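# Plug the pipe sections fed by red and blue funnels

## Task

The pipes leading down from the funnels may swap sides behind the cover. Work out which section the red-banded funnel actually drains into and set the red plug on that section's flat front face, then do the same for the blue plug and the section fed by the blue-banded funnel. Marbles may be released into the funnels, or back into their tray, from a small height. Nothing except a marble may leave the table, and losing a marble is still undesirable. Each plug must stay in place on its own with no robot support, and both grippers must open and withdraw at the end.

## Robot and tools

Robot: two Franka FR3 arms, left_arm and right_arm, each ending in a Robotiq 2F-140 gripper. Base roots in the scene frame: left_arm at (+0.048, +0.344, 0) m, right_arm at (+0.057, -0.373, 0) m, both turned only slightly about z. The scene frame has its origin on the table top midway between the arms, +x out over the table, +z up, and left_arm on the +y side. The names left and right are labels, not image sides.

Tools.
execute_actions takes "actions", a list with zero or one entry, plus optional "pictures" (boolean, images come by default). An empty list just reports the state. An entry with "rows" and optional "steps" (1 to 15, default 15) is a motion; each step lasts 1/30 s and uses one row, and the final row repeats if rows run out. An entry with only "steps" (up to 300) is a wait, counted from the previous result. A refused call moves nothing.

Each row is one flat list of 20 numbers covering both arms, even when only one moves: left_arm first (7 joint targets, then gripper position, force_limit, speed), then the same 10 for right_arm. Joint values are absolute target angles in radians in the same order as the Joint positions line: waist, shoulder, upper arm roll, elbow, forearm roll, wrist pitch, wrist roll. Stated ranges: waist -2.744 to 2.744, shoulder -1.784 to 1.784, upper arm roll -2.901 to 2.901, elbow -3.042 to -0.152, forearm roll -2.807 to 2.807, wrist pitch 0.544 to 4.517, wrist roll -3.016 to 3.016. True ends may differ by 0.018 rad; a target beyond that margin and further out than the current angle is refused, and one past the true end is clipped, reported as "joint sent to its limit" (possibly about an earlier motion). Missing that line does not prove more travel exists.

Gripper numbers are each in [-1, 1] and are absolute commands, not offsets. position: +1 fully open (140 mm), about -0.8 pads touch, -1 closes until blocked. force_limit: roughly 14 N at -1, 60 N at 0, 107 N at +1. speed: roughly 30 mm/s at -1, 140 at 0, 250 at +1. To leave a gripper unchanged, resend its previous three numbers; a 0 is itself a command. To grip, send -1 and confirm object_status 2. Status codes: 0 moving, 1 blocked while opening, 2 blocked while closing, 3 reached target or pads met (a thin part may still be held). Stopped fingers stay put until position changes by at least 0.01, or the object yields or slips. To tighten an existing grip, raise force_limit and switch position between -1 and -0.98. position_measured is in counts, 3 open to 230 closed, not linear in mm. Closing pushes the fingertips about 24 mm farther from the arm, so keep clearance above surfaces.

Motion limits: per step each joint target is held within a lead of its measured angle (0.248 rad for the first four joints, 0.677 forearm roll, 0.715 wrist pitch, 1.54 wrist roll), and if the targets would move the gripper over 70 mm from where it is, all are scaled back. Large moves therefore take several calls. Between calls the arms keep heading to the last row sent until everything has nearly stopped or a step is HELD.

zoom_image: "camera" is cam_high, cam_left_wrist or cam_right_wrist (all 504x504); "region" is [x0, y0, x1, y1] in pixels from the top-left, at most 504 by 504. read_manual returns only licence text. finished_scene takes "scene", the number of the current scene, ends it permanently, grades it, and starts any next one; its result gives the next task.

Results: the state line gives each gripper's end_effector_position (m) and end_effector_quat_wxyz in the scene frame; this position is the point between the closed pads, with fingers pointing along gripper +z and closing along its y axis. Fingertips extend about 33 mm past it when closed, 9 mm when open. Reported positions may be off, more at long reach. Joint positions and velocities are per-arm blocks (rad, rad/s). Joint torques and external torque estimates are noisy, offset and include friction and held weight. "joint command not followed" means a clearance check altered joint targets; HELD marks steps where a row was partly not applied. MOTOR HOT warns of overheating; an OVER-TEMPERATURE FAULT brakes that arm until cool.

Avoid: torque above a joint's load limit (35, 35, 32, 30, 12, 12, 12 N m) or 40 N outside force on an arm, its tool or load (including the load's weight) stops the arm for 10 s. Do not let the arms collide or press each other. Do not drop, slam or knock objects, and never let anything but a marble leave the table. Occasional brief tugs on held parts or pushes on loose ones may occur. Before finishing, open both grippers and move them away so the plugs rest unsupported.

Each tool is called after "Emit:" as name([rows], argument=value, ...), one row to a line, values as JSON.

## Session

Emit:
execute_actions(actions=[])

Scene clock: 0.00 s of 6600.00 s.
left_arm: end_effector_position=(+0.6183, +0.8677, +0.3217) position_measured=3 object_status=3 end_effector_quat_wxyz=(+0.246, +0.617, +0.208, +0.719) | right_arm: end_effector_position=(+0.6474, -0.1297, +0.2335) position_measured=3 object_status=3 end_effector_quat_wxyz=(-0.270, +0.721, -0.476, +0.426)
Joint positions: left_arm=[ 1.13   0.472 -0.03  -1.95  -2.026  1.763  0.281] | right_arm=[-0.339 -0.102  0.683 -2.429 -1.99   2.709  1.923]
Joint velocities: left_arm=[-0.001 -0.     0.001  0.    -0.001  0.     0.   ] | right_arm=[-0.001  0.001 -0.001  0.001 -0.001  0.     0.001]
Joint torques (N m, as the joint torque sensors report them, + toward a larger angle): no reading
External joint torques (N m, as the arm's controller estimates them; a push from outside toward a larger angle lowers the number): no reading

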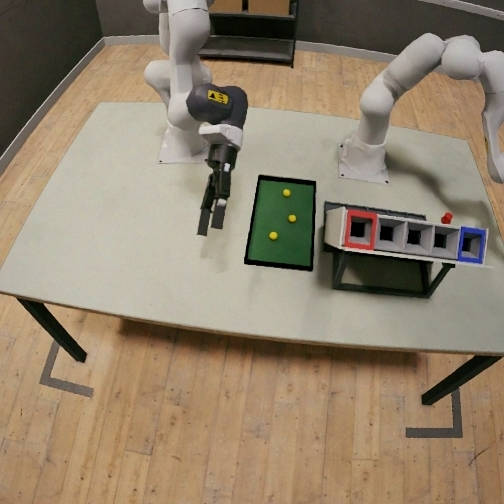

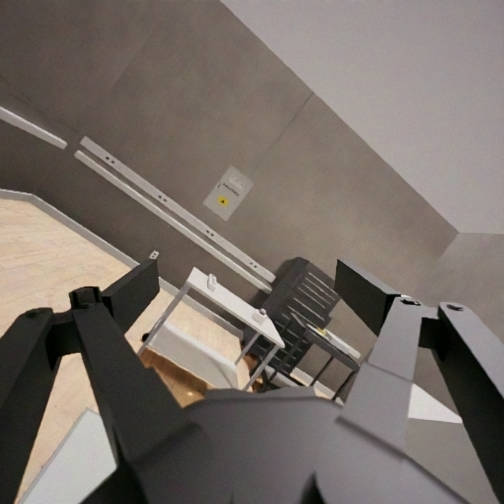

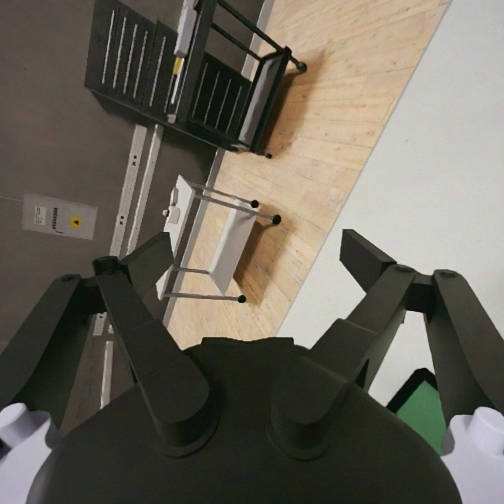

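Emit:
zoom_image(camera="cam_high", region=[230, 150, 504, 320])

Region (230, 150, 504, 320) of cam_high's 504x504 image, scaled by 1.839, with more detail than that image has; it fills the top 313 rows of this view, and the rest is white.

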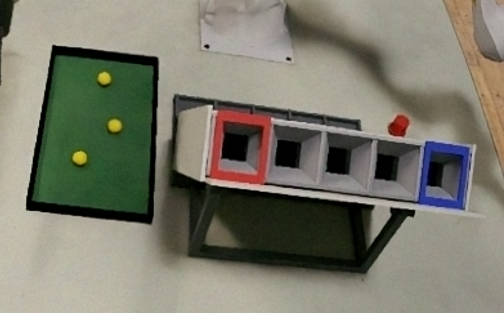

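Emit:
execute_actions([
  {"rows":[[1.13,-0.5,0,-1.95,-2.0,1.763,0.281,1,0,0,-0.5,-0.6,0.5,-2.4,-1.9,2.6,1.9,1,0,0]],"steps":15},
], pictures=false)

Emit:
execute_actions([
  {"steps":30},
], pictures=false)

Emit:
execute_actions([
  {"rows":[[0.1,-1.0,0,-2.3,0,1.55,-1.47,1,0,0,-0.5,-0.785,0,-2.2,0,1.5,-1.57,1,0,0]],"steps":15},
], pictures=false)

Emit:
execute_actions([
  {"steps":90},
])

Scene clock: 14.90 s of 6600.00 s.
left_arm: end_effector_position=(+0.5817, +0.8235, +0.6178) position_measured=3 object_status=3 end_effector_quat_wxyz=(+0.132, +0.588, +0.048, +0.797) | right_arm: end_effector_position=(+0.6946, -0.3123, +0.4597) position_measured=3 object_status=3 end_effector_quat_wxyz=(-0.271, +0.539, -0.523, +0.602)
Joint positions: left_arm=[ 1.129  0.04  -0.006 -1.954 -2.014  1.766  0.281] | right_arm=[-0.469 -0.448  0.537 -2.412 -1.934  2.649  1.919]
Joint velocities: left_arm=[ 0.002 -0.922  0.012  0.036  0.006  0.    -0.   ] | right_arm=[-0.173 -0.858 -0.209  0.069  0.103 -0.142 -0.016]
Joint torques (N m, as the joint torque sensors report them, + toward a larger angle): left_arm=[ -0.06 -28.52  -0.64  25.44  -0.86  -2.05   0.08] | right_arm=[ 1.18 -8.65 -5.4  21.85  1.11 -1.21 -0.13]
External joint torques (N m, as the arm's controller estimates them; a push from outside toward a larger angle lowers the number): left_arm=[-0.07 -1.22 -0.56  2.91  0.85 -0.13  0.04] | right_arm=[-0.31 -1.27 -1.36 -0.34  0.77 -0.45 -0.09]
Steps of this call (steps 1 to 90: nothing new was sent; then 11.40 s passed at rest; steps 91 to 105: all 15 steps of this action). Readings (joint positions | what the end effector reports):
91: left_arm=[1.129 0.460 -0.028 -1.957 -2.024 1.765 0.281] | right_arm=[-0.342 -0.112 0.678 -2.431 -1.986 2.708 1.923] | left_arm position_measured=3 object_status=3 | right_arm position_measured=3 object_status=3
92: left_arm=[1.129 0.437 -0.025 -1.962 -2.022 1.765 0.281] | right_arm=[-0.351 -0.129 0.667 -2.430 -1.982 2.705 1.922] | left_arm position_measured=3 object_status=3 | right_arm position_measured=3 object_status=3
94: left_arm=[1.129 0.381 -0.019 -1.963 -2.019 1.766 0.281] | right_arm=[-0.373 -0.167 0.643 -2.428 -1.974 2.697 1.922] | left_arm position_measured=3 object_status=3 | right_arm position_measured=3 object_status=3
98: left_arm=[1.129 0.259 -0.012 -1.959 -2.016 1.766 0.281] | right_arm=[-0.415 -0.253 0.597 -2.422 -1.959 2.680 1.921] | left_arm position_measured=3 object_status=3 | right_arm position_measured=3 object_status=3
105: the state above

Scene clock: 15.90 s of 6600.00 s.
left_arm: end_effector_position=(+0.4744, +0.6056, +0.9201) position_measured=3 object_status=3 end_effector_quat_wxyz=(-0.012, +0.507, -0.164, +0.846) | right_arm: end_effector_position=(+0.6710, -0.3544, +0.5676) position_measured=3 object_status=3 end_effector_quat_wxyz=(-0.278, +0.458, -0.514, +0.669)
Joint positions: left_arm=[ 1.129 -0.501 -0.002 -1.949 -2.004  1.762  0.281] | right_arm=[-0.499 -0.599  0.502 -2.398 -1.903  2.603  1.905]
Joint velocities: left_arm=[ 0.    -0.001  0.002 -0.001  0.002  0.001 -0.001] | right_arm=[ 0.    -0.     0.     0.     0.002 -0.    -0.001]
Joint torques (N m, as the joint torque sensors report them, + toward a larger angle): left_arm=[  0.36 -12.2    1.99  24.08  -1.14  -0.87   0.07] | right_arm=[-1.42 -9.21 -8.57 21.59  0.88 -1.98 -0.01]
External joint torques (N m, as the arm's controller estimates them; a push from outside toward a larger angle lowers the number): left_arm=[0.25 1.15 0.89 0.97 0.84 0.08 0.07] | right_arm=[-1.42 -0.41 -0.72 -2.23  0.65 -0.39  0.03]
Steps of this call (steps 1 to 30: the robot went on to your last target). Readings (joint positions | what the end effector reports):
1: left_arm=[1.129 0.009 -0.006 -1.953 -2.013 1.766 0.281] | right_arm=[-0.475 -0.477 0.530 -2.410 -1.930 2.644 1.918] | left_arm position_measured=3 object_status=3 | right_arm position_measured=3 object_status=3
2: left_arm=[1.129 -0.023 -0.006 -1.953 -2.013 1.766 0.281] | right_arm=[-0.481 -0.506 0.523 -2.408 -1.925 2.639 1.917] | left_arm position_measured=3 object_status=3 | right_arm position_measured=3 object_status=3
4: left_arm=[1.129 -0.085 -0.005 -1.952 -2.013 1.766 0.281] | right_arm=[-0.491 -0.559 0.511 -2.403 -1.916 2.627 1.915] | left_arm position_measured=3 object_status=3 | right_arm position_measured=3 object_status=3
8: left_arm=[1.129 -0.212 -0.004 -1.950 -2.012 1.766 0.281] | right_arm=[-0.497 -0.597 0.502 -2.396 -1.907 2.612 1.911] | left_arm position_measured=3 object_status=3 | right_arm position_measured=3 object_status=3
30: the state above

Scene clock: 16.40 s of 6600.00 s.
left_arm: end_effector_position=(+0.4968, +0.3938, +0.7385) position_measured=3 object_status=3 end_effector_quat_wxyz=(+0.225, +0.717, -0.191, +0.631) | right_arm: end_effector_position=(+0.5750, -0.5376, +0.6995) position_measured=3 object_status=3 end_effector_quat_wxyz=(-0.155, +0.267, -0.624, +0.717)
Joint positions: left_arm=[ 0.862 -0.76   0.002 -2.183 -1.451  1.669 -0.242] | right_arm=[-0.496 -0.696  0.322 -2.293 -1.516  2.298  1.516]
Joint velocities: left_arm=[-0.611 -0.623 -0.032 -0.333  1.225 -0.193 -1.052] | right_arm=[-0.012 -0.156 -0.404  0.166  0.776 -0.649 -0.823]
Joint torques (N m, as the joint torque sensors report them, + toward a larger angle): left_arm=[ 0.4  -2.74  2.3  27.08 -1.6   0.96 -0.27] | right_arm=[-0.88 -5.87 -3.51 22.43  0.46 -0.47 -0.2 ]
External joint torques (N m, as the arm's controller estimates them; a push from outside toward a larger angle lowers the number): left_arm=[-2.23 -0.35 -0.71  1.71  1.   -0.42 -0.32] | right_arm=[-1.18 -0.04 -0.11 -0.16  0.88 -0.43 -0.16]
Steps of this call (steps 1 to 15: all 15 steps of this action). Readings (joint positions | what the end effector reports):
1: left_arm=[1.117 -0.512 0.004 -1.962 -1.974 1.757 0.249] | right_arm=[-0.496 -0.601 0.496 -2.396 -1.881 2.588 1.883] | left_arm position_measured=3 object_status=3 | right_arm position_measured=3 object_status=3
2: left_arm=[1.103 -0.527 0.006 -1.981 -1.940 1.751 0.215] | right_arm=[-0.496 -0.608 0.486 -2.389 -1.858 2.570 1.859] | left_arm position_measured=3 object_status=3 | right_arm position_measured=3 object_status=3
4: left_arm=[1.070 -0.559 0.006 -2.015 -1.872 1.737 0.148] | right_arm=[-0.496 -0.624 0.463 -2.372 -1.810 2.532 1.811] | left_arm position_measured=3 object_status=3 | right_arm position_measured=3 object_status=3
8: left_arm=[1.001 -0.626 0.004 -2.084 -1.733 1.711 0.008] | right_arm=[-0.496 -0.654 0.415 -2.339 -1.708 2.451 1.709] | left_arm position_measured=3 object_status=3 | right_arm position_measured=3 object_status=3
15: the state above

Scene clock: 19.40 s of 6600.00 s.
left_arm: end_effector_position=(+0.3385, +0.3692, +0.4690) position_measured=3 object_status=3 end_effector_quat_wxyz=(-0.011, +0.992, -0.007, +0.125) | right_arm: end_effector_position=(+0.3533, -0.4862, +0.4450) position_measured=3 object_status=3 end_effector_quat_wxyz=(+0.010, +0.982, -0.183, +0.041)
Joint positions: left_arm=[ 0.102 -0.998 -0.002 -2.299 -0.004  1.553 -1.466] | right_arm=[-0.5   -0.783  0.002 -2.202 -0.003  1.503 -1.564]
Joint velocities: left_arm=[ 0.001 -0.     0.    -0.002 -0.001  0.     0.   ] | right_arm=[ 0.001 -0.001 -0.001 -0.    -0.001  0.    -0.007]
Joint torques (N m, as the joint torque sensors report them, + toward a larger angle): left_arm=[-2.33  2.15  0.51 22.04  1.59  2.65 -0.07] | right_arm=[ 0.83 -4.23 -0.47 22.98  1.54  2.52 -0.03]
External joint torques (N m, as the arm's controller estimates them; a push from outside toward a larger angle lowers the number): left_arm=[-2.32 -0.75  1.31  0.25  0.76 -0.38 -0.07] | right_arm=[ 0.81 -0.24  0.25  0.22  0.69 -0.19 -0.03]
Steps of this call (steps 1 to 90: the robot went on to your last target). Readings (joint positions | what the end effector reports):
1: left_arm=[0.839 -0.781 0.001 -2.194 -1.404 1.663 -0.279] | right_arm=[-0.496 -0.701 0.308 -2.287 -1.487 2.275 1.487] | left_arm position_measured=3 object_status=3 | right_arm position_measured=3 object_status=3
2: left_arm=[0.815 -0.803 0.001 -2.204 -1.356 1.657 -0.316] | right_arm=[-0.496 -0.706 0.294 -2.282 -1.458 2.252 1.458] | left_arm position_measured=3 object_status=3 | right_arm position_measured=3 object_status=3
4: left_arm=[0.764 -0.843 0.000 -2.222 -1.253 1.646 -0.392] | right_arm=[-0.496 -0.715 0.265 -2.273 -1.399 2.205 1.399] | left_arm position_measured=3 object_status=3 | right_arm position_measured=3 object_status=3
8: left_arm=[0.649 -0.907 -0.001 -2.250 -1.022 1.624 -0.544] | right_arm=[-0.496 -0.730 0.205 -2.256 -1.271 2.110 1.271] | left_arm position_measured=3 object_status=3 | right_arm position_measured=3 object_status=3
90: the state above
All arms were judged still, so your last target was given up. Only a new action makes them travel on or press farther. Fingers that are still opening or closing keep moving.

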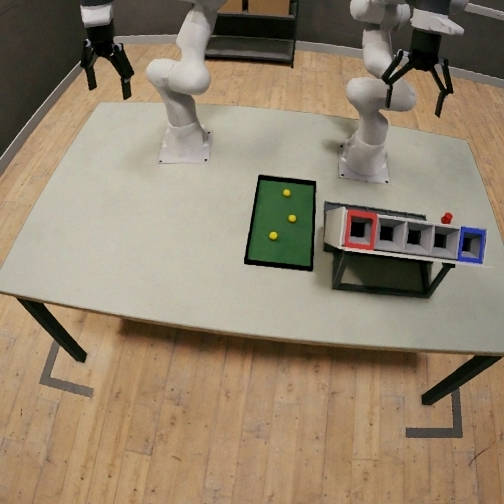

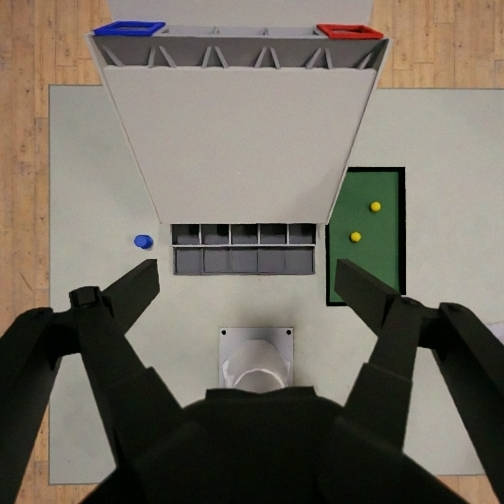

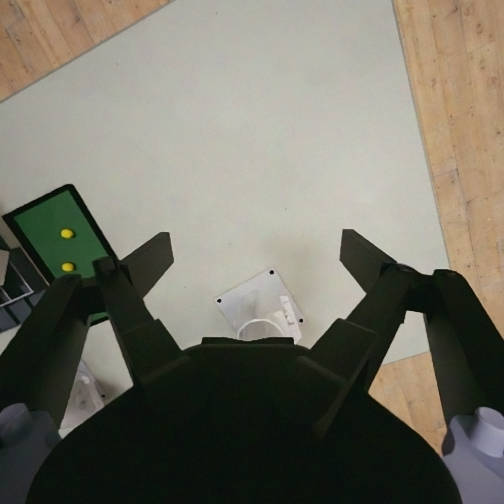

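Emit:
execute_actions([
  {"rows":[[-0.651,-0.33,0,-2.344,0,2.014,-2.232,1,0,0,-0.5,-0.785,0,-2.2,0,1.5,-1.57,1,0,0]],"steps":15},
], pictures=false)

Emit:
execute_actions([
  {"steps":40},
])

Scene clock: 30.13 s of 6600.00 s.
left_arm: end_effector_position=(+0.4270, +0.1691, +0.3123) position_measured=3 object_status=3 end_effector_quat_wxyz=(+0.010, +0.997, -0.071, +0.019) | right_arm: end_effector_position=(+0.3533, -0.4862, +0.4451) position_measured=3 object_status=3 end_effector_quat_wxyz=(+0.010, +0.982, -0.183, +0.041)
Joint positions: left_arm=[-0.428 -0.49   0.009 -2.333 -0.001  1.886 -1.859] | right_arm=[-0.5   -0.783  0.002 -2.201 -0.003  1.502 -1.566]
Joint velocities: left_arm=[-1.108  0.984 -0.053 -0.077  0.     0.358 -0.591] | right_arm=[-0.     0.    -0.001 -0.001 -0.001 -0.    -0.   ]
Joint torques (N m, as the joint torque sensors report them, + toward a larger angle): left_arm=[  1.19 -23.96  -1.68  28.06   0.94   2.69  -0.23] | right_arm=[-0.1  -4.34 -0.99 23.12  1.53  2.61 -0.12]
External joint torques (N m, as the arm's controller estimates them; a push from outside toward a larger angle lowers the number): left_arm=[-1.62  1.51 -1.05  1.62  0.23  0.36 -0.22] | right_arm=[-0.1  -0.48 -0.24  0.45  0.67 -0.1  -0.13]
Steps of this call (steps 1 to 90: nothing new was sent; then 7.23 s passed at rest; steps 91 to 105: all 15 steps of this action). Readings (joint positions | what the end effector reports):
91: left_arm=[0.078 -0.985 0.002 -2.298 -0.002 1.582 -1.496] | right_arm=[-0.500 -0.783 0.002 -2.201 -0.003 1.502 -1.566] | left_arm position_measured=3 object_status=3 | right_arm position_measured=3 object_status=3
92: left_arm=[0.045 -0.958 0.004 -2.299 -0.002 1.615 -1.528] | right_arm=[-0.500 -0.783 0.002 -2.201 -0.003 1.502 -1.566] | left_arm position_measured=3 object_status=3 | right_arm position_measured=3 object_status=3
94: left_arm=[-0.023 -0.894 0.005 -2.306 -0.002 1.675 -1.589] | right_arm=[-0.500 -0.783 0.002 -2.201 -0.003 1.502 -1.566] | left_arm position_measured=3 object_status=3 | right_arm position_measured=3 object_status=3
98: left_arm=[-0.167 -0.749 0.007 -2.320 -0.002 1.774 -1.702] | right_arm=[-0.500 -0.783 0.002 -2.201 -0.003 1.502 -1.566] | left_arm position_measured=3 object_status=3 | right_arm position_measured=3 object_status=3
105: the state above

Scene clock: 31.47 s of 6600.00 s.
left_arm: end_effector_position=(+0.3984, +0.0713, +0.2487) position_measured=3 object_status=3 end_effector_quat_wxyz=(-0.001, +1.000, -0.004, -0.002) | right_arm: end_effector_position=(+0.3533, -0.4862, +0.4451) position_measured=3 object_status=3 end_effector_quat_wxyz=(+0.010, +0.982, -0.183, +0.041)
Joint positions: left_arm=[-0.649 -0.329 -0.002 -2.345 -0.001  2.011 -2.223] | right_arm=[-0.5   -0.783  0.002 -2.201 -0.003  1.502 -1.566]
Joint velocities: left_arm=[-0.    -0.    -0.001  0.001  0.    -0.    -0.018] | right_arm=[-0.     0.    -0.001 -0.001  0.    -0.    -0.   ]
Joint torques (N m, as the joint torque sensors report them, + toward a larger angle): left_arm=[ -1.59 -19.9    0.05  26.31   1.05   2.91  -0.03] | right_arm=[ 0.18 -4.79 -0.05 22.51  1.43  2.58 -0.13]
External joint torques (N m, as the arm's controller estimates them; a push from outside toward a larger angle lowers the number): left_arm=[-1.54  0.46  0.42  2.19  0.24  0.42 -0.03] | right_arm=[ 0.23 -0.91  0.78 -0.17  0.59 -0.13 -0.14]
Steps of this call (steps 1 to 40: the robot went on to your last target). Readings (joint positions | what the end effector reports):
1: left_arm=[-0.469 -0.458 0.009 -2.335 -0.001 1.899 -1.881] | right_arm=[-0.500 -0.783 0.002 -2.201 -0.003 1.502 -1.566] | left_arm position_measured=3 object_status=3 | right_arm position_measured=3 object_status=3
2: left_arm=[-0.510 -0.427 0.008 -2.337 -0.001 1.913 -1.906] | right_arm=[-0.500 -0.783 0.002 -2.201 -0.003 1.502 -1.566] | left_arm position_measured=3 object_status=3 | right_arm position_measured=3 object_status=3
4: left_arm=[-0.585 -0.372 0.003 -2.341 -0.001 1.944 -1.966] | right_arm=[-0.500 -0.783 0.002 -2.201 -0.003 1.502 -1.566] | left_arm position_measured=3 object_status=3 | right_arm position_measured=3 object_status=3
8: left_arm=[-0.643 -0.330 -0.007 -2.348 -0.001 1.979 -2.059] | right_arm=[-0.500 -0.783 0.002 -2.201 -0.003 1.502 -1.566] | left_arm position_measured=3 object_status=3 | right_arm position_measured=3 object_status=3
40: the state above

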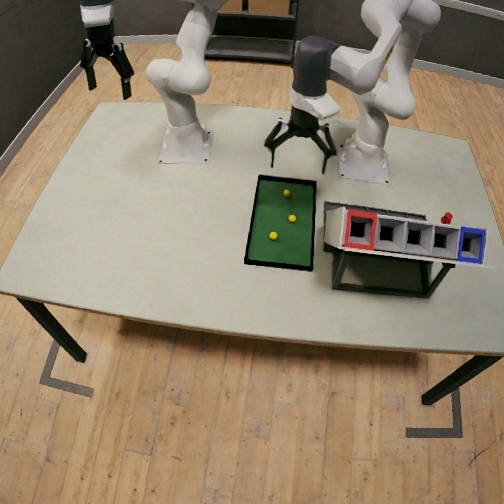

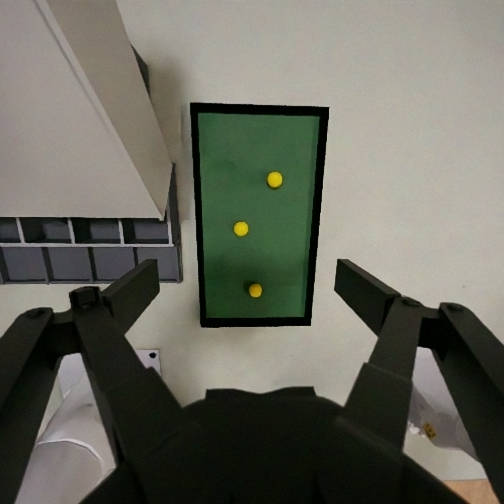

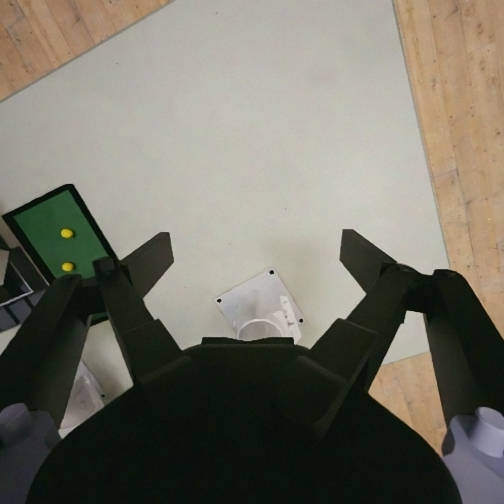

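Emit:
execute_actions([
  {"rows":[[-0.86,-0.348,0,-2.787,0,2.439,-2.441,0,-0.6,0,-0.5,-0.785,0,-2.2,0,1.5,-1.57,1,0,0]],"steps":15},
], pictures=false)

Emit:
execute_actions([
  {"steps":25},
])

Scene clock: 46.33 s of 6600.00 s.
left_arm: end_effector_position=(+0.2778, +0.0719, +0.0959) position_measured=108 object_status=0 end_effector_quat_wxyz=(-0.016, +0.999, -0.027, -0.014) | right_arm: end_effector_position=(+0.3533, -0.4862, +0.4452) position_measured=3 object_status=3 end_effector_quat_wxyz=(+0.010, +0.982, -0.183, +0.041)
Joint positions: left_arm=[-0.857 -0.344 -0.002 -2.785 -0.     2.4   -2.386] | right_arm=[-0.5   -0.783  0.002 -2.201 -0.003  1.502 -1.566]
Joint velocities: left_arm=[-0.007 -0.029  0.004 -0.002 -0.     0.222 -0.17 ] | right_arm=[ 0.001 -0.002  0.001 -0.    -0.001  0.     0.001]
Joint torques (N m, as the joint torque sensors report them, + toward a larger angle): left_arm=[ -0.74 -17.2   -0.11  21.12   0.5    2.86   0.04] | right_arm=[ 0.04 -4.88 -0.76 22.69  1.52  2.66 -0.11]
External joint torques (N m, as the arm's controller estimates them; a push from outside toward a larger angle lowers the number): left_arm=[-0.86 -1.42  0.11  0.89 -0.07  0.62  0.04] | right_arm=[ 0.01 -0.97 -0.07 -0.01  0.66 -0.05 -0.11]
Steps of this call (steps 1 to 30: the robot went on to your last target; steps 31 to 90: nothing new was sent; then 11.37 s passed at rest; steps 91 to 105: all 15 steps of this action). Readings (joint positions | what the end effector reports):
91: left_arm=[-0.677 -0.339 0.011 -2.376 -0.000 2.058 -2.240] | right_arm=[-0.500 -0.783 0.002 -2.201 -0.003 1.502 -1.566] | left_arm position_measured=3 object_status=0 | right_arm position_measured=3 object_status=3
92: left_arm=[-0.710 -0.346 0.012 -2.420 -0.000 2.102 -2.253] | right_arm=[-0.500 -0.783 0.002 -2.201 -0.003 1.502 -1.566] | left_arm position_measured=10 object_status=0 | right_arm position_measured=3 object_status=3
94: left_arm=[-0.770 -0.350 0.005 -2.519 -0.000 2.180 -2.277] | right_arm=[-0.500 -0.783 0.002 -2.201 -0.003 1.502 -1.566] | left_arm position_measured=25 object_status=0 | right_arm position_measured=3 object_status=3
98: left_arm=[-0.840 -0.345 -0.003 -2.723 -0.000 2.304 -2.327] | right_arm=[-0.500 -0.783 0.002 -2.201 -0.003 1.502 -1.566] | left_arm position_measured=55 object_status=0 | right_arm position_measured=3 object_status=3
105: the state above

Scene clock: 47.17 s of 6600.00 s.
left_arm: end_effector_position=(+0.2854, +0.0628, +0.0995) position_measured=129 object_status=3 end_effector_quat_wxyz=(-0.001, +1.000, -0.003, -0.001) | right_arm: end_effector_position=(+0.3533, -0.4862, +0.4452) position_measured=3 object_status=3 end_effector_quat_wxyz=(+0.010, +0.982, -0.183, +0.041)
Joint positions: left_arm=[-0.858 -0.346 -0.002 -2.785 -0.     2.436 -2.434] | right_arm=[-0.5   -0.783  0.002 -2.201 -0.003  1.502 -1.566]
Joint velocities: left_arm=[-0.001  0.     0.     0.    -0.002  0.003 -0.009] | right_arm=[ 0.001  0.    -0.001 -0.    -0.001 -0.001  0.001]
Joint torques (N m, as the joint torque sensors report them, + toward a larger angle): left_arm=[ -1.82 -16.79   0.64  21.36   0.57   2.77  -0.16] | right_arm=[-0.58 -4.66 -1.04 22.89  1.41  2.56 -0.04]
External joint torques (N m, as the arm's controller estimates them; a push from outside toward a larger angle lowers the number): left_arm=[-1.84 -0.54  0.96  0.72 -0.02  0.29 -0.16] | right_arm=[-0.61 -0.87 -0.33  0.25  0.55 -0.15 -0.05]
Steps of this call (steps 1 to 25: the robot went on to your last target). Readings (joint positions | what the end effector reports):
1: left_arm=[-0.857 -0.345 -0.002 -2.785 -0.000 2.407 -2.391] | right_arm=[-0.500 -0.783 0.002 -2.201 -0.003 1.502 -1.566] | left_arm position_measured=116 object_status=0 | right_arm position_measured=3 object_status=3
2: left_arm=[-0.857 -0.345 -0.002 -2.785 -0.000 2.412 -2.396] | right_arm=[-0.500 -0.783 0.002 -2.201 -0.003 1.502 -1.566] | left_arm position_measured=123 object_status=0 | right_arm position_measured=3 object_status=3
4: left_arm=[-0.858 -0.346 -0.002 -2.785 -0.000 2.420 -2.404] | right_arm=[-0.500 -0.783 0.002 -2.201 -0.003 1.502 -1.566] | left_arm position_measured=129 object_status=0 | right_arm position_measured=3 object_status=3
8: left_arm=[-0.858 -0.346 -0.002 -2.785 -0.000 2.429 -2.416] | right_arm=[-0.500 -0.783 0.002 -2.201 -0.003 1.502 -1.566] | left_arm position_measured=129 object_status=0 | right_arm position_measured=3 object_status=3
25: the state above

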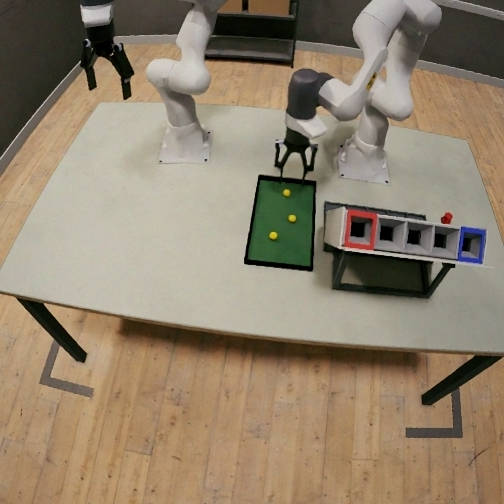

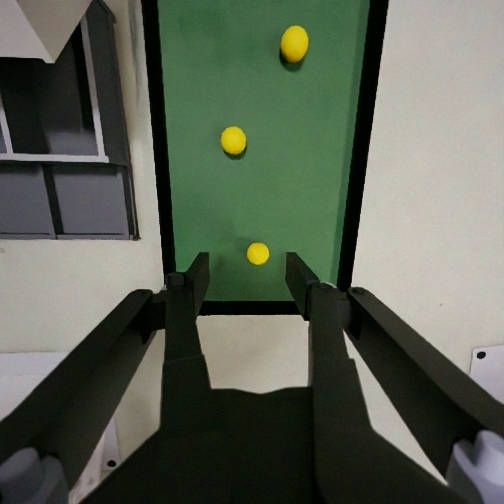

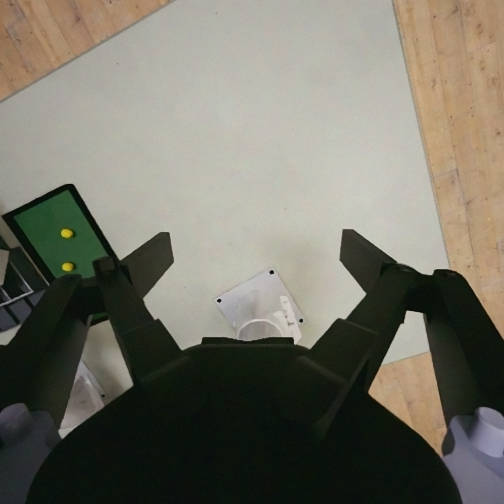

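Emit:
execute_actions([
  {"rows":[[-0.87,-0.31,0,-2.78,0,2.49,-2.456,0,-0.6,0,-0.5,-0.785,0,-2.2,0,1.5,-1.57,1,0,0],[-0.875,-0.29,0,-2.783,0,2.51,-2.456,0,-0.6,0,-0.5,-0.785,0,-2.2,0,1.5,-1.57,1,0,0],[-0.875,-0.27,0,-2.786,0,2.53,-2.456,0,-0.6,0,-0.5,-0.785,0,-2.2,0,1.5,-1.57,1,0,0],[-0.875,-0.25,0,-2.789,0,2.56,-2.456,0,-0.6,0,-0.5,-0.785,0,-2.2,0,1.5,-1.57,1,0,0],[-0.875,-0.23,0,-2.792,0,2.58,-2.456,0,-0.6,0,-0.5,-0.785,0,-2.2,0,1.5,-1.57,1,0,0],[-0.875,-0.21,0,-2.795,0,2.61,-2.456,0,-0.6,0,-0.5,-0.785,0,-2.2,0,1.5,-1.57,1,0,0],[-0.875,-0.19,0,-2.797,0,2.63,-2.456,0,-0.6,0,-0.5,-0.785,0,-2.2,0,1.5,-1.57,1,0,0],[-0.875,-0.17,0,-2.799,0,2.649,-2.456,0,-0.6,0,-0.5,-0.785,0,-2.2,0,1.5,-1.57,1,0,0],[-0.875,-0.152,0,-2.801,0,2.649,-2.456,0,-0.6,0,-0.5,-0.785,0,-2.2,0,1.5,-1.57,1,0,0]],"steps":15},
], pictures=false)

Emit:
execute_actions([
  {"steps":12},
])

Scene clock: 57.77 s of 6600.00 s.
left_arm: end_effector_position=(+0.2811, +0.0598, +0.0384) position_measured=129 object_status=3 end_effector_quat_wxyz=(-0.009, +1.000, -0.002, -0.008) | right_arm: end_effector_position=(+0.3533, -0.4862, +0.4452) position_measured=3 object_status=3 end_effector_quat_wxyz=(+0.010, +0.982, -0.183, +0.041)
Joint positions: left_arm=[-0.873 -0.154 -0.    -2.802 -0.     2.623 -2.449] | right_arm=[-0.5   -0.783  0.002 -2.201 -0.003  1.502 -1.566]
Joint velocities: left_arm=[ 0.     0.01  -0.    -0.001 -0.     0.14  -0.01 ] | right_arm=[ 0.     0.001 -0.     0.001  0.     0.001 -0.001]
Joint torques (N m, as the joint torque sensors report them, + toward a larger angle): left_arm=[ -1.53 -18.37   0.07  19.55   0.46   2.89  -0.03] | right_arm=[ 0.07 -4.68 -0.47 22.74  1.42  2.6  -0.11]
External joint torques (N m, as the arm's controller estimates them; a push from outside toward a larger angle lowers the number): left_arm=[-1.53  2.05  0.23  1.7   0.03  0.48 -0.03] | right_arm=[ 0.11 -0.82  0.34  0.02  0.57 -0.12 -0.12]
Steps of this call (steps 1 to 15: the robot went on to your last target; steps 16 to 90: nothing new was sent; then 7.10 s passed at rest; steps 91 to 105: all 15 steps of this action). Readings (joint positions | what the end effector reports):
91: left_arm=[-0.860 -0.340 -0.001 -2.784 -0.000 2.445 -2.439] | right_arm=[-0.500 -0.783 0.002 -2.201 -0.003 1.502 -1.566] | left_arm position_measured=129 object_status=3 | right_arm position_measured=3 object_status=3
92: left_arm=[-0.864 -0.327 -0.000 -2.782 -0.000 2.457 -2.440] | right_arm=[-0.500 -0.783 0.002 -2.201 -0.003 1.502 -1.566] | left_arm position_measured=129 object_status=3 | right_arm position_measured=3 object_status=3
94: left_arm=[-0.869 -0.293 -0.000 -2.782 -0.000 2.486 -2.442] | right_arm=[-0.500 -0.783 0.002 -2.201 -0.003 1.502 -1.566] | left_arm position_measured=129 object_status=3 | right_arm position_measured=3 object_status=3
98: left_arm=[-0.872 -0.214 -0.000 -2.792 -0.000 2.559 -2.446] | right_arm=[-0.500 -0.783 0.002 -2.201 -0.003 1.502 -1.566] | left_arm position_measured=129 object_status=3 | right_arm position_measured=3 object_status=3
105: the state above

Scene clock: 58.17 s of 6600.00 s.
left_arm: end_effector_position=(+0.2853, +0.0546, +0.0401) position_measured=129 object_status=3 end_effector_quat_wxyz=(-0.001, +1.000, -0.001, -0.001) | right_arm: end_effector_position=(+0.3533, -0.4862, +0.4452) position_measured=3 object_status=3 end_effector_quat_wxyz=(+0.010, +0.982, -0.183, +0.041)
Joint positions: left_arm=[-0.873 -0.154 -0.    -2.802 -0.     2.644 -2.451] | right_arm=[-0.5   -0.783  0.002 -2.201 -0.003  1.502 -1.566]
Joint velocities: left_arm=[-0.001 -0.    -0.    -0.001  0.001  0.013 -0.003] | right_arm=[-0.001 -0.001 -0.001 -0.001  0.    -0.001 -0.   ]
Joint torques (N m, as the joint torque sensors report them, + toward a larger angle): left_arm=[ -2.35 -18.48  -0.1   19.63   0.42   2.8   -0.05] | right_arm=[-0.26 -3.85 -0.93 22.66  1.5   2.62 -0.04]
External joint torques (N m, as the arm's controller estimates them; a push from outside toward a larger angle lowers the number): left_arm=[-2.29  1.61  0.11  1.97 -0.02  0.33 -0.05] | right_arm=[-0.24  0.01 -0.2   0.01  0.65 -0.09 -0.05]
Steps of this call (steps 1 to 12: the robot went on to your last target). Readings (joint positions | what the end effector reports):
1: left_arm=[-0.873 -0.154 -0.000 -2.802 -0.000 2.627 -2.449] | right_arm=[-0.500 -0.783 0.002 -2.201 -0.003 1.502 -1.566] | left_arm position_measured=129 object_status=3 | right_arm position_measured=3 object_status=3
2: left_arm=[-0.873 -0.154 -0.000 -2.802 -0.000 2.631 -2.450] | right_arm=[-0.500 -0.783 0.002 -2.201 -0.003 1.502 -1.566] | left_arm position_measured=129 object_status=3 | right_arm position_measured=3 object_status=3
4: left_arm=[-0.873 -0.154 -0.000 -2.802 -0.000 2.636 -2.450] | right_arm=[-0.500 -0.783 0.002 -2.201 -0.003 1.502 -1.566] | left_arm position_measured=129 object_status=3 | right_arm position_measured=3 object_status=3
8: left_arm=[-0.873 -0.154 -0.000 -2.802 -0.000 2.642 -2.451] | right_arm=[-0.500 -0.783 0.002 -2.201 -0.003 1.502 -1.566] | left_arm position_measured=129 object_status=3 | right_arm position_measured=3 object_status=3
12: the state above

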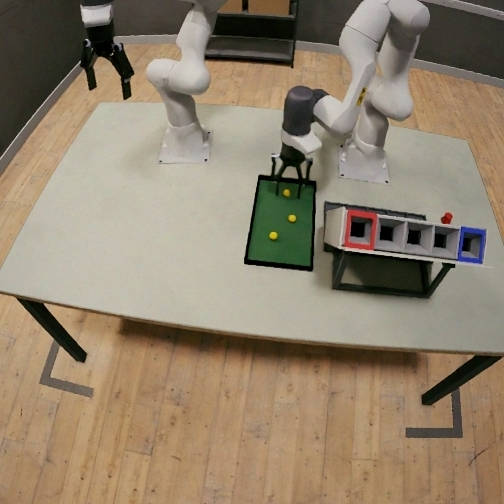

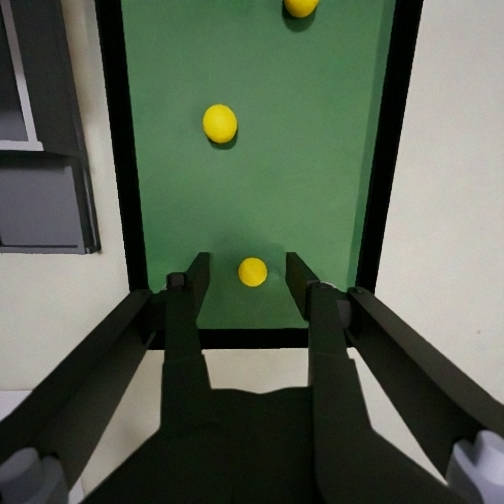

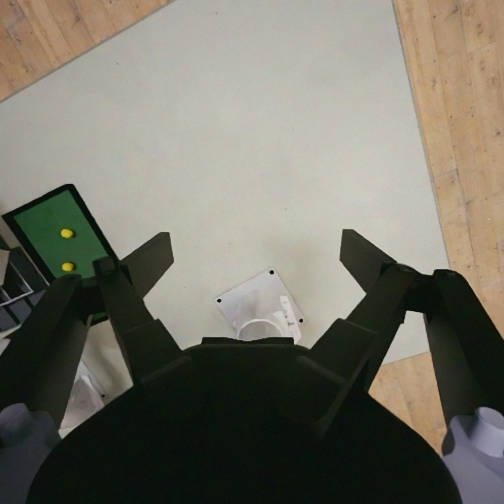

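Looks aligned. Close.

Emit:
execute_actions([
  {"rows":[[-0.875,-0.152,0,-2.801,0,2.649,-2.456,-1,-0.6,0,-0.5,-0.785,0,-2.2,0,1.5,-1.57,1,0,0]],"steps":15},
])

Scene clock: 60.03 s of 6600.00 s.
left_arm: end_effector_position=(+0.2858, +0.0540, +0.0403) position_measured=197 object_status=0 end_effector_quat_wxyz=(-0.000, +1.000, -0.001, -0.000) | right_arm: end_effector_position=(+0.3533, -0.4862, +0.4452) position_measured=3 object_status=3 end_effector_quat_wxyz=(+0.010, +0.982, -0.183, +0.041)
Joint positions: left_arm=[-0.873 -0.154 -0.    -2.802 -0.     2.647 -2.452] | right_arm=[-0.5   -0.783  0.002 -2.201 -0.003  1.502 -1.566]
Joint velocities: left_arm=[ 0.001 -0.001  0.     0.001 -0.001  0.     0.   ] | right_arm=[-0.001 -0.     0.001 -0.    -0.001 -0.001 -0.   ]
Joint torques (N m, as the joint torque sensors report them, + toward a larger angle): left_arm=[ -1.29 -18.72  -0.55  20.36   0.4    2.77  -0.09] | right_arm=[-0.61 -4.08 -0.94 22.4   1.5   2.52 -0.1 ]
External joint torques (N m, as the arm's controller estimates them; a push from outside toward a larger angle lowers the number): left_arm=[-1.34  1.42 -0.44  2.62 -0.03  0.27 -0.09] | right_arm=[-0.62 -0.18 -0.23 -0.3   0.64 -0.19 -0.1 ]
Steps of this call (steps 1 to 30: the robot went on to your last target; steps 31 to 41: nothing new was sent; steps 42 to 56: all 15 steps of this action). Readings (joint positions | what the end effector reports):
42: left_arm=[-0.873 -0.154 -0.000 -2.802 -0.000 2.646 -2.452] | right_arm=[-0.500 -0.783 0.002 -2.201 -0.003 1.502 -1.566] | left_arm position_measured=129 object_status=0 | right_arm position_measured=3 object_status=3
43: left_arm=[-0.873 -0.154 -0.000 -2.802 -0.000 2.646 -2.452] | right_arm=[-0.500 -0.783 0.002 -2.201 -0.003 1.502 -1.566] | left_arm position_measured=135 object_status=0 | right_arm position_measured=3 object_status=3
45: left_arm=[-0.873 -0.154 -0.000 -2.802 -0.000 2.646 -2.452] | right_arm=[-0.500 -0.783 0.002 -2.201 -0.003 1.502 -1.566] | left_arm position_measured=150 object_status=0 | right_arm position_measured=3 object_status=3
49: left_arm=[-0.873 -0.154 -0.000 -2.802 -0.000 2.647 -2.452] | right_arm=[-0.500 -0.783 0.002 -2.201 -0.003 1.502 -1.566] | left_arm position_measured=181 object_status=0 | right_arm position_measured=3 object_status=3
56: the state above

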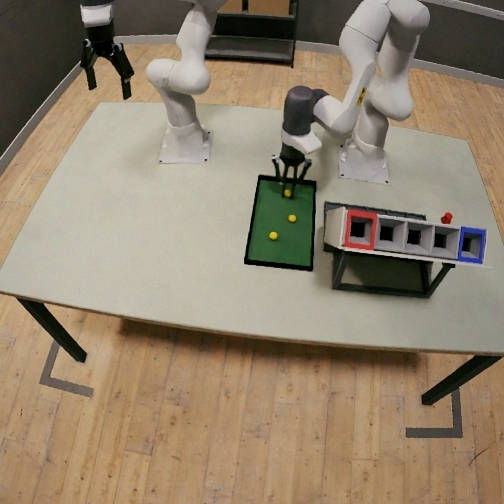

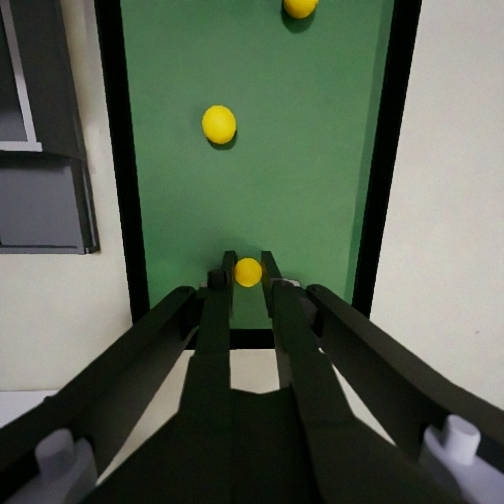

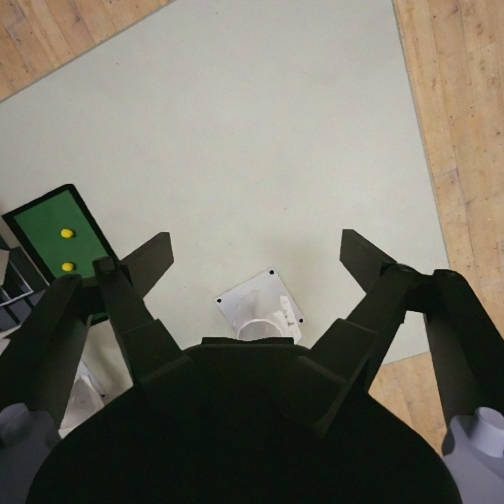

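Emit:
execute_actions([
  {"rows":[[-0.7,-0.467,0,-2.003,0,1.536,-2.0,-1,-0.6,0,-0.5,-0.785,0,-2.2,0,1.5,-1.57,1,0,0]],"steps":15},
], pictures=false)

Emit:
execute_actions([
  {"steps":20},
], pictures=false)

Emit:
execute_actions([
  {"rows":[[-0.158,0.253,0,-1.218,0,1.471,-1.739,-1,-0.6,0,-0.5,-0.785,0,-2.2,0,1.5,-1.57,1,0,0]],"steps":15},
], pictures=false)

Emit:
execute_actions([
  {"steps":30},
])

Scene clock: 65.43 s of 6600.00 s.
left_arm: end_effector_position=(+0.3790, +0.0514, +0.3486) position_measured=197 object_status=2 end_effector_quat_wxyz=(+0.021, +0.998, -0.046, +0.026) | right_arm: end_effector_position=(+0.3533, -0.4862, +0.4452) position_measured=3 object_status=3 end_effector_quat_wxyz=(+0.010, +0.982, -0.183, +0.041)
Joint positions: left_arm=[-0.713 -0.439 -0.001 -2.205 -0.     1.833 -2.202] | right_arm=[-0.5   -0.783  0.002 -2.201 -0.003  1.502 -1.566]
Joint velocities: left_arm=[ 0.074 -0.185 -0.001  1.473 -0.002 -1.005  0.402] | right_arm=[ 0.001 -0.     0.001  0.     0.001  0.     0.   ]
Joint torques (N m, as the joint torque sensors report them, + toward a larger angle): left_arm=[  0.55 -16.89  -0.74  19.77   0.86   0.88   0.4 ] | right_arm=[ 0.38 -4.16 -0.52 22.54  1.52  2.53 -0.01]
External joint torques (N m, as the arm's controller estimates them; a push from outside toward a larger angle lowers the number): left_arm=[ 1.27 -1.18  0.4   3.    0.01 -0.61  0.41] | right_arm=[ 0.32 -0.22  0.14 -0.19  0.65 -0.18 -0.01]
Steps of this call (steps 1 to 15: the robot went on to your last target; steps 16 to 90: nothing new was sent; then 1.90 s passed at rest; steps 91 to 105: all 15 steps of this action). Readings (joint positions | what the end effector reports):
91: left_arm=[-0.855 -0.170 -0.007 -2.783 -0.000 2.584 -2.432] | right_arm=[-0.500 -0.783 0.002 -2.201 -0.003 1.502 -1.566] | left_arm position_measured=197 object_status=2 | right_arm position_measured=3 object_status=3
92: left_arm=[-0.832 -0.200 -0.007 -2.753 -0.000 2.522 -2.411] | right_arm=[-0.500 -0.783 0.002 -2.201 -0.003 1.502 -1.566] | left_arm position_measured=197 object_status=2 | right_arm position_measured=3 object_status=3
94: left_arm=[-0.796 -0.267 -0.004 -2.681 -0.000 2.406 -2.374] | right_arm=[-0.500 -0.783 0.002 -2.201 -0.003 1.502 -1.566] | left_arm position_measured=197 object_status=2 | right_arm position_measured=3 object_status=3
98: left_arm=[-0.749 -0.367 -0.001 -2.526 -0.000 2.173 -2.308] | right_arm=[-0.500 -0.783 0.002 -2.201 -0.003 1.502 -1.566] | left_arm position_measured=197 object_status=2 | right_arm position_measured=3 object_status=3
105: the state above

Scene clock: 66.10 s of 6600.00 s.
left_arm: end_effector_position=(+0.3523, +0.0807, +0.4307) position_measured=197 object_status=2 end_effector_quat_wxyz=(+0.003, +0.992, -0.128, +0.004) | right_arm: end_effector_position=(+0.3533, -0.4862, +0.4452) position_measured=3 object_status=3 end_effector_quat_wxyz=(+0.010, +0.982, -0.183, +0.041)
Joint positions: left_arm=[-0.702 -0.469 -0.001 -2.004 -0.     1.545 -2.027] | right_arm=[-0.5   -0.783  0.002 -2.201 -0.003  1.502 -1.566]
Joint velocities: left_arm=[-0.002 -0.    -0.001  0.     0.    -0.036  0.075] | right_arm=[ 0.     0.    -0.    -0.     0.001 -0.001 -0.001]
Joint torques (N m, as the joint torque sensors report them, + toward a larger angle): left_arm=[  1.3  -13.49   0.21  25.61   0.82   1.95   0.29] | right_arm=[-0.04 -4.2  -1.35 22.55  1.47  2.57  0.02]
External joint torques (N m, as the arm's controller estimates them; a push from outside toward a larger angle lowers the number): left_arm=[ 1.36  1.39  0.73  2.07 -0.07 -0.6   0.29] | right_arm=[-0.04 -0.36 -0.62 -0.12  0.62 -0.14  0.01]
Steps of this call (steps 1 to 20: the robot went on to your last target). Readings (joint positions | what the end effector reports):
1: left_arm=[-0.710 -0.445 -0.001 -2.154 -0.000 1.793 -2.186] | right_arm=[-0.500 -0.783 0.002 -2.201 -0.003 1.502 -1.566] | left_arm position_measured=197 object_status=2 | right_arm position_measured=3 object_status=3
2: left_arm=[-0.708 -0.451 -0.001 -2.105 -0.000 1.751 -2.168] | right_arm=[-0.500 -0.783 0.002 -2.201 -0.003 1.502 -1.566] | left_arm position_measured=197 object_status=2 | right_arm position_measured=3 object_status=3
4: left_arm=[-0.705 -0.467 -0.001 -2.039 -0.000 1.685 -2.136] | right_arm=[-0.500 -0.783 0.002 -2.201 -0.003 1.502 -1.566] | left_arm position_measured=197 object_status=2 | right_arm position_measured=3 object_status=3
8: left_arm=[-0.703 -0.476 -0.001 -2.004 -0.000 1.607 -2.089] | right_arm=[-0.500 -0.783 0.002 -2.201 -0.003 1.502 -1.566] | left_arm position_measured=197 object_status=2 | right_arm position_measured=3 object_status=3
20: the state above

Scene clock: 66.60 s of 6600.00 s.
left_arm: end_effector_position=(+0.6311, +0.2188, +0.4279) position_measured=197 object_status=2 end_effector_quat_wxyz=(+0.002, +0.999, +0.037, +0.001) | right_arm: end_effector_position=(+0.3533, -0.4862, +0.4453) position_measured=3 object_status=3 end_effector_quat_wxyz=(+0.010, +0.982, -0.183, +0.041)
Joint positions: left_arm=[-0.199  0.161 -0.001 -1.326 -0.003  1.49  -1.855] | right_arm=[-0.5   -0.783  0.002 -2.201 -0.003  1.502 -1.566]
Joint velocities: left_arm=[ 0.553  1.313  0.073  1.335  0.006 -0.019  0.369] | right_arm=[ 0.001  0.001 -0.001 -0.     0.    -0.    -0.001]
Joint torques (N m, as the joint torque sensors report them, + toward a larger angle): left_arm=[ -3.01 -46.23  -2.26  24.74   1.2    0.49   0.25] | right_arm=[ 0.26 -4.07 -0.61 21.82  1.47  2.59 -0.08]
External joint torques (N m, as the arm's controller estimates them; a push from outside toward a larger angle lowers the number): left_arm=[ 1.6   0.85  1.54  3.48  0.76 -0.3   0.26] | right_arm=[ 0.26 -0.2   0.14 -0.87  0.61 -0.12 -0.09]
Steps of this call (steps 1 to 15: all 15 steps of this action). Readings (joint positions | what the end effector reports):
1: left_arm=[-0.668 -0.440 -0.013 -1.963 -0.003 1.530 -2.010] | right_arm=[-0.500 -0.783 0.002 -2.201 -0.003 1.502 -1.566] | left_arm position_measured=197 object_status=2 | right_arm position_measured=3 object_status=3
2: left_arm=[-0.628 -0.400 -0.017 -1.915 -0.003 1.526 -1.995] | right_arm=[-0.500 -0.783 0.002 -2.201 -0.003 1.502 -1.566] | left_arm position_measured=197 object_status=2 | right_arm position_measured=3 object_status=3
4: left_arm=[-0.548 -0.319 -0.015 -1.830 -0.003 1.519 -1.969] | right_arm=[-0.500 -0.783 0.002 -2.201 -0.003 1.502 -1.566] | left_arm position_measured=197 object_status=2 | right_arm position_measured=3 object_status=3
8: left_arm=[-0.398 -0.164 -0.011 -1.674 -0.003 1.508 -1.928] | right_arm=[-0.500 -0.783 0.002 -2.201 -0.003 1.502 -1.566] | left_arm position_measured=197 object_status=2 | right_arm position_measured=3 object_status=3
15: the state above

Scene clock: 67.60 s of 6600.00 s.
left_arm: end_effector_position=(+0.6605, +0.2406, +0.4191) position_measured=197 object_status=2 end_effector_quat_wxyz=(+0.001, +1.000, +0.005, +0.000) | right_arm: end_effector_position=(+0.3533, -0.4862, +0.4453) position_measured=3 object_status=3 end_effector_quat_wxyz=(+0.010, +0.982, -0.183, +0.041)
Joint positions: left_arm=[-0.158  0.254  0.002 -1.219 -0.002  1.474 -1.747] | right_arm=[-0.5   -0.783  0.002 -2.201 -0.003  1.502 -1.566]
Joint velocities: left_arm=[ 0.     0.001 -0.     0.001 -0.    -0.001  0.015] | right_arm=[-0.001 -0.001 -0.     0.001  0.001 -0.001 -0.001]
Joint torques (N m, as the joint torque sensors report them, + toward a larger angle): left_arm=[ -0.26 -40.11  -1.12  25.67   1.2    2.1    0.31] | right_arm=[ 0.26 -4.44 -0.59 22.8   1.46  2.6  -0.08]
External joint torques (N m, as the arm's controller estimates them; a push from outside toward a larger angle lowers the number): left_arm=[-0.18 -0.95 -1.32  2.68  0.33 -0.42  0.31] | right_arm=[ 0.29 -0.47  0.18  0.05  0.6  -0.12 -0.08]
Steps of this call (steps 1 to 30: the robot went on to your last target). Readings (joint positions | what the end effector reports):
1: left_arm=[-0.183 0.197 0.002 -1.291 -0.003 1.488 -1.843] | right_arm=[-0.500 -0.783 0.002 -2.201 -0.003 1.502 -1.566] | left_arm position_measured=197 object_status=2 | right_arm position_measured=3 object_status=3
2: left_arm=[-0.172 0.223 0.004 -1.270 -0.002 1.486 -1.833] | right_arm=[-0.500 -0.783 0.002 -2.201 -0.003 1.502 -1.566] | left_arm position_measured=197 object_status=2 | right_arm position_measured=3 object_status=3
4: left_arm=[-0.160 0.250 0.006 -1.247 -0.002 1.482 -1.815] | right_arm=[-0.500 -0.783 0.002 -2.201 -0.003 1.502 -1.566] | left_arm position_measured=197 object_status=2 | right_arm position_measured=3 object_status=3
8: left_arm=[-0.158 0.257 0.003 -1.227 -0.002 1.477 -1.789] | right_arm=[-0.500 -0.783 0.002 -2.201 -0.003 1.502 -1.566] | left_arm position_measured=197 object_status=2 | right_arm position_measured=3 object_status=3
30: the state above

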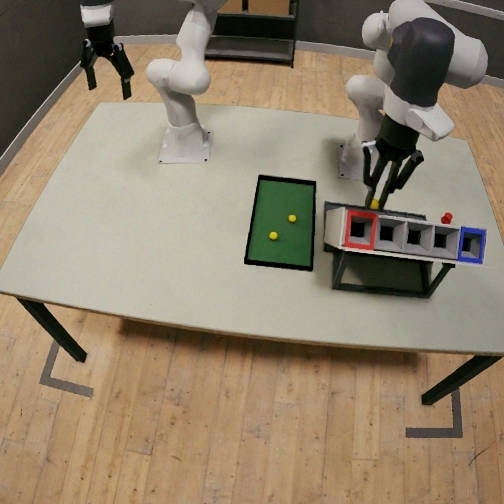

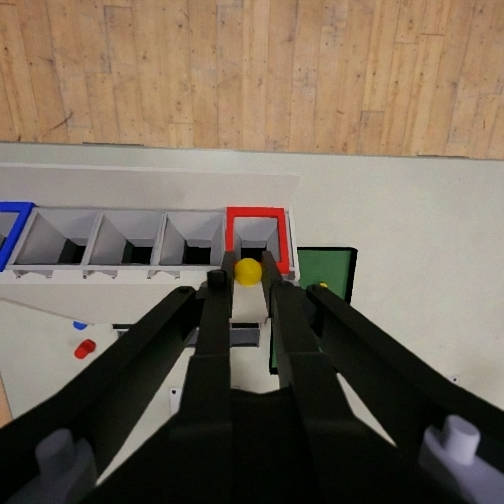

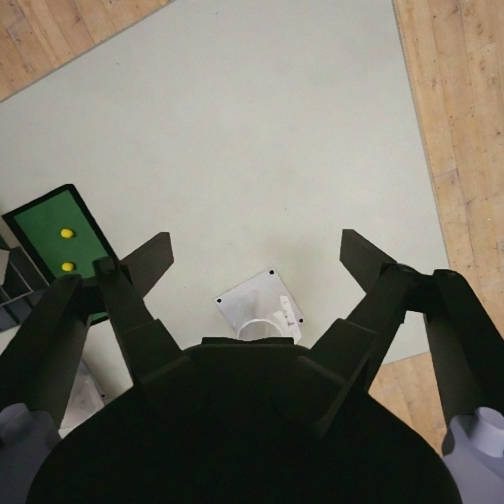

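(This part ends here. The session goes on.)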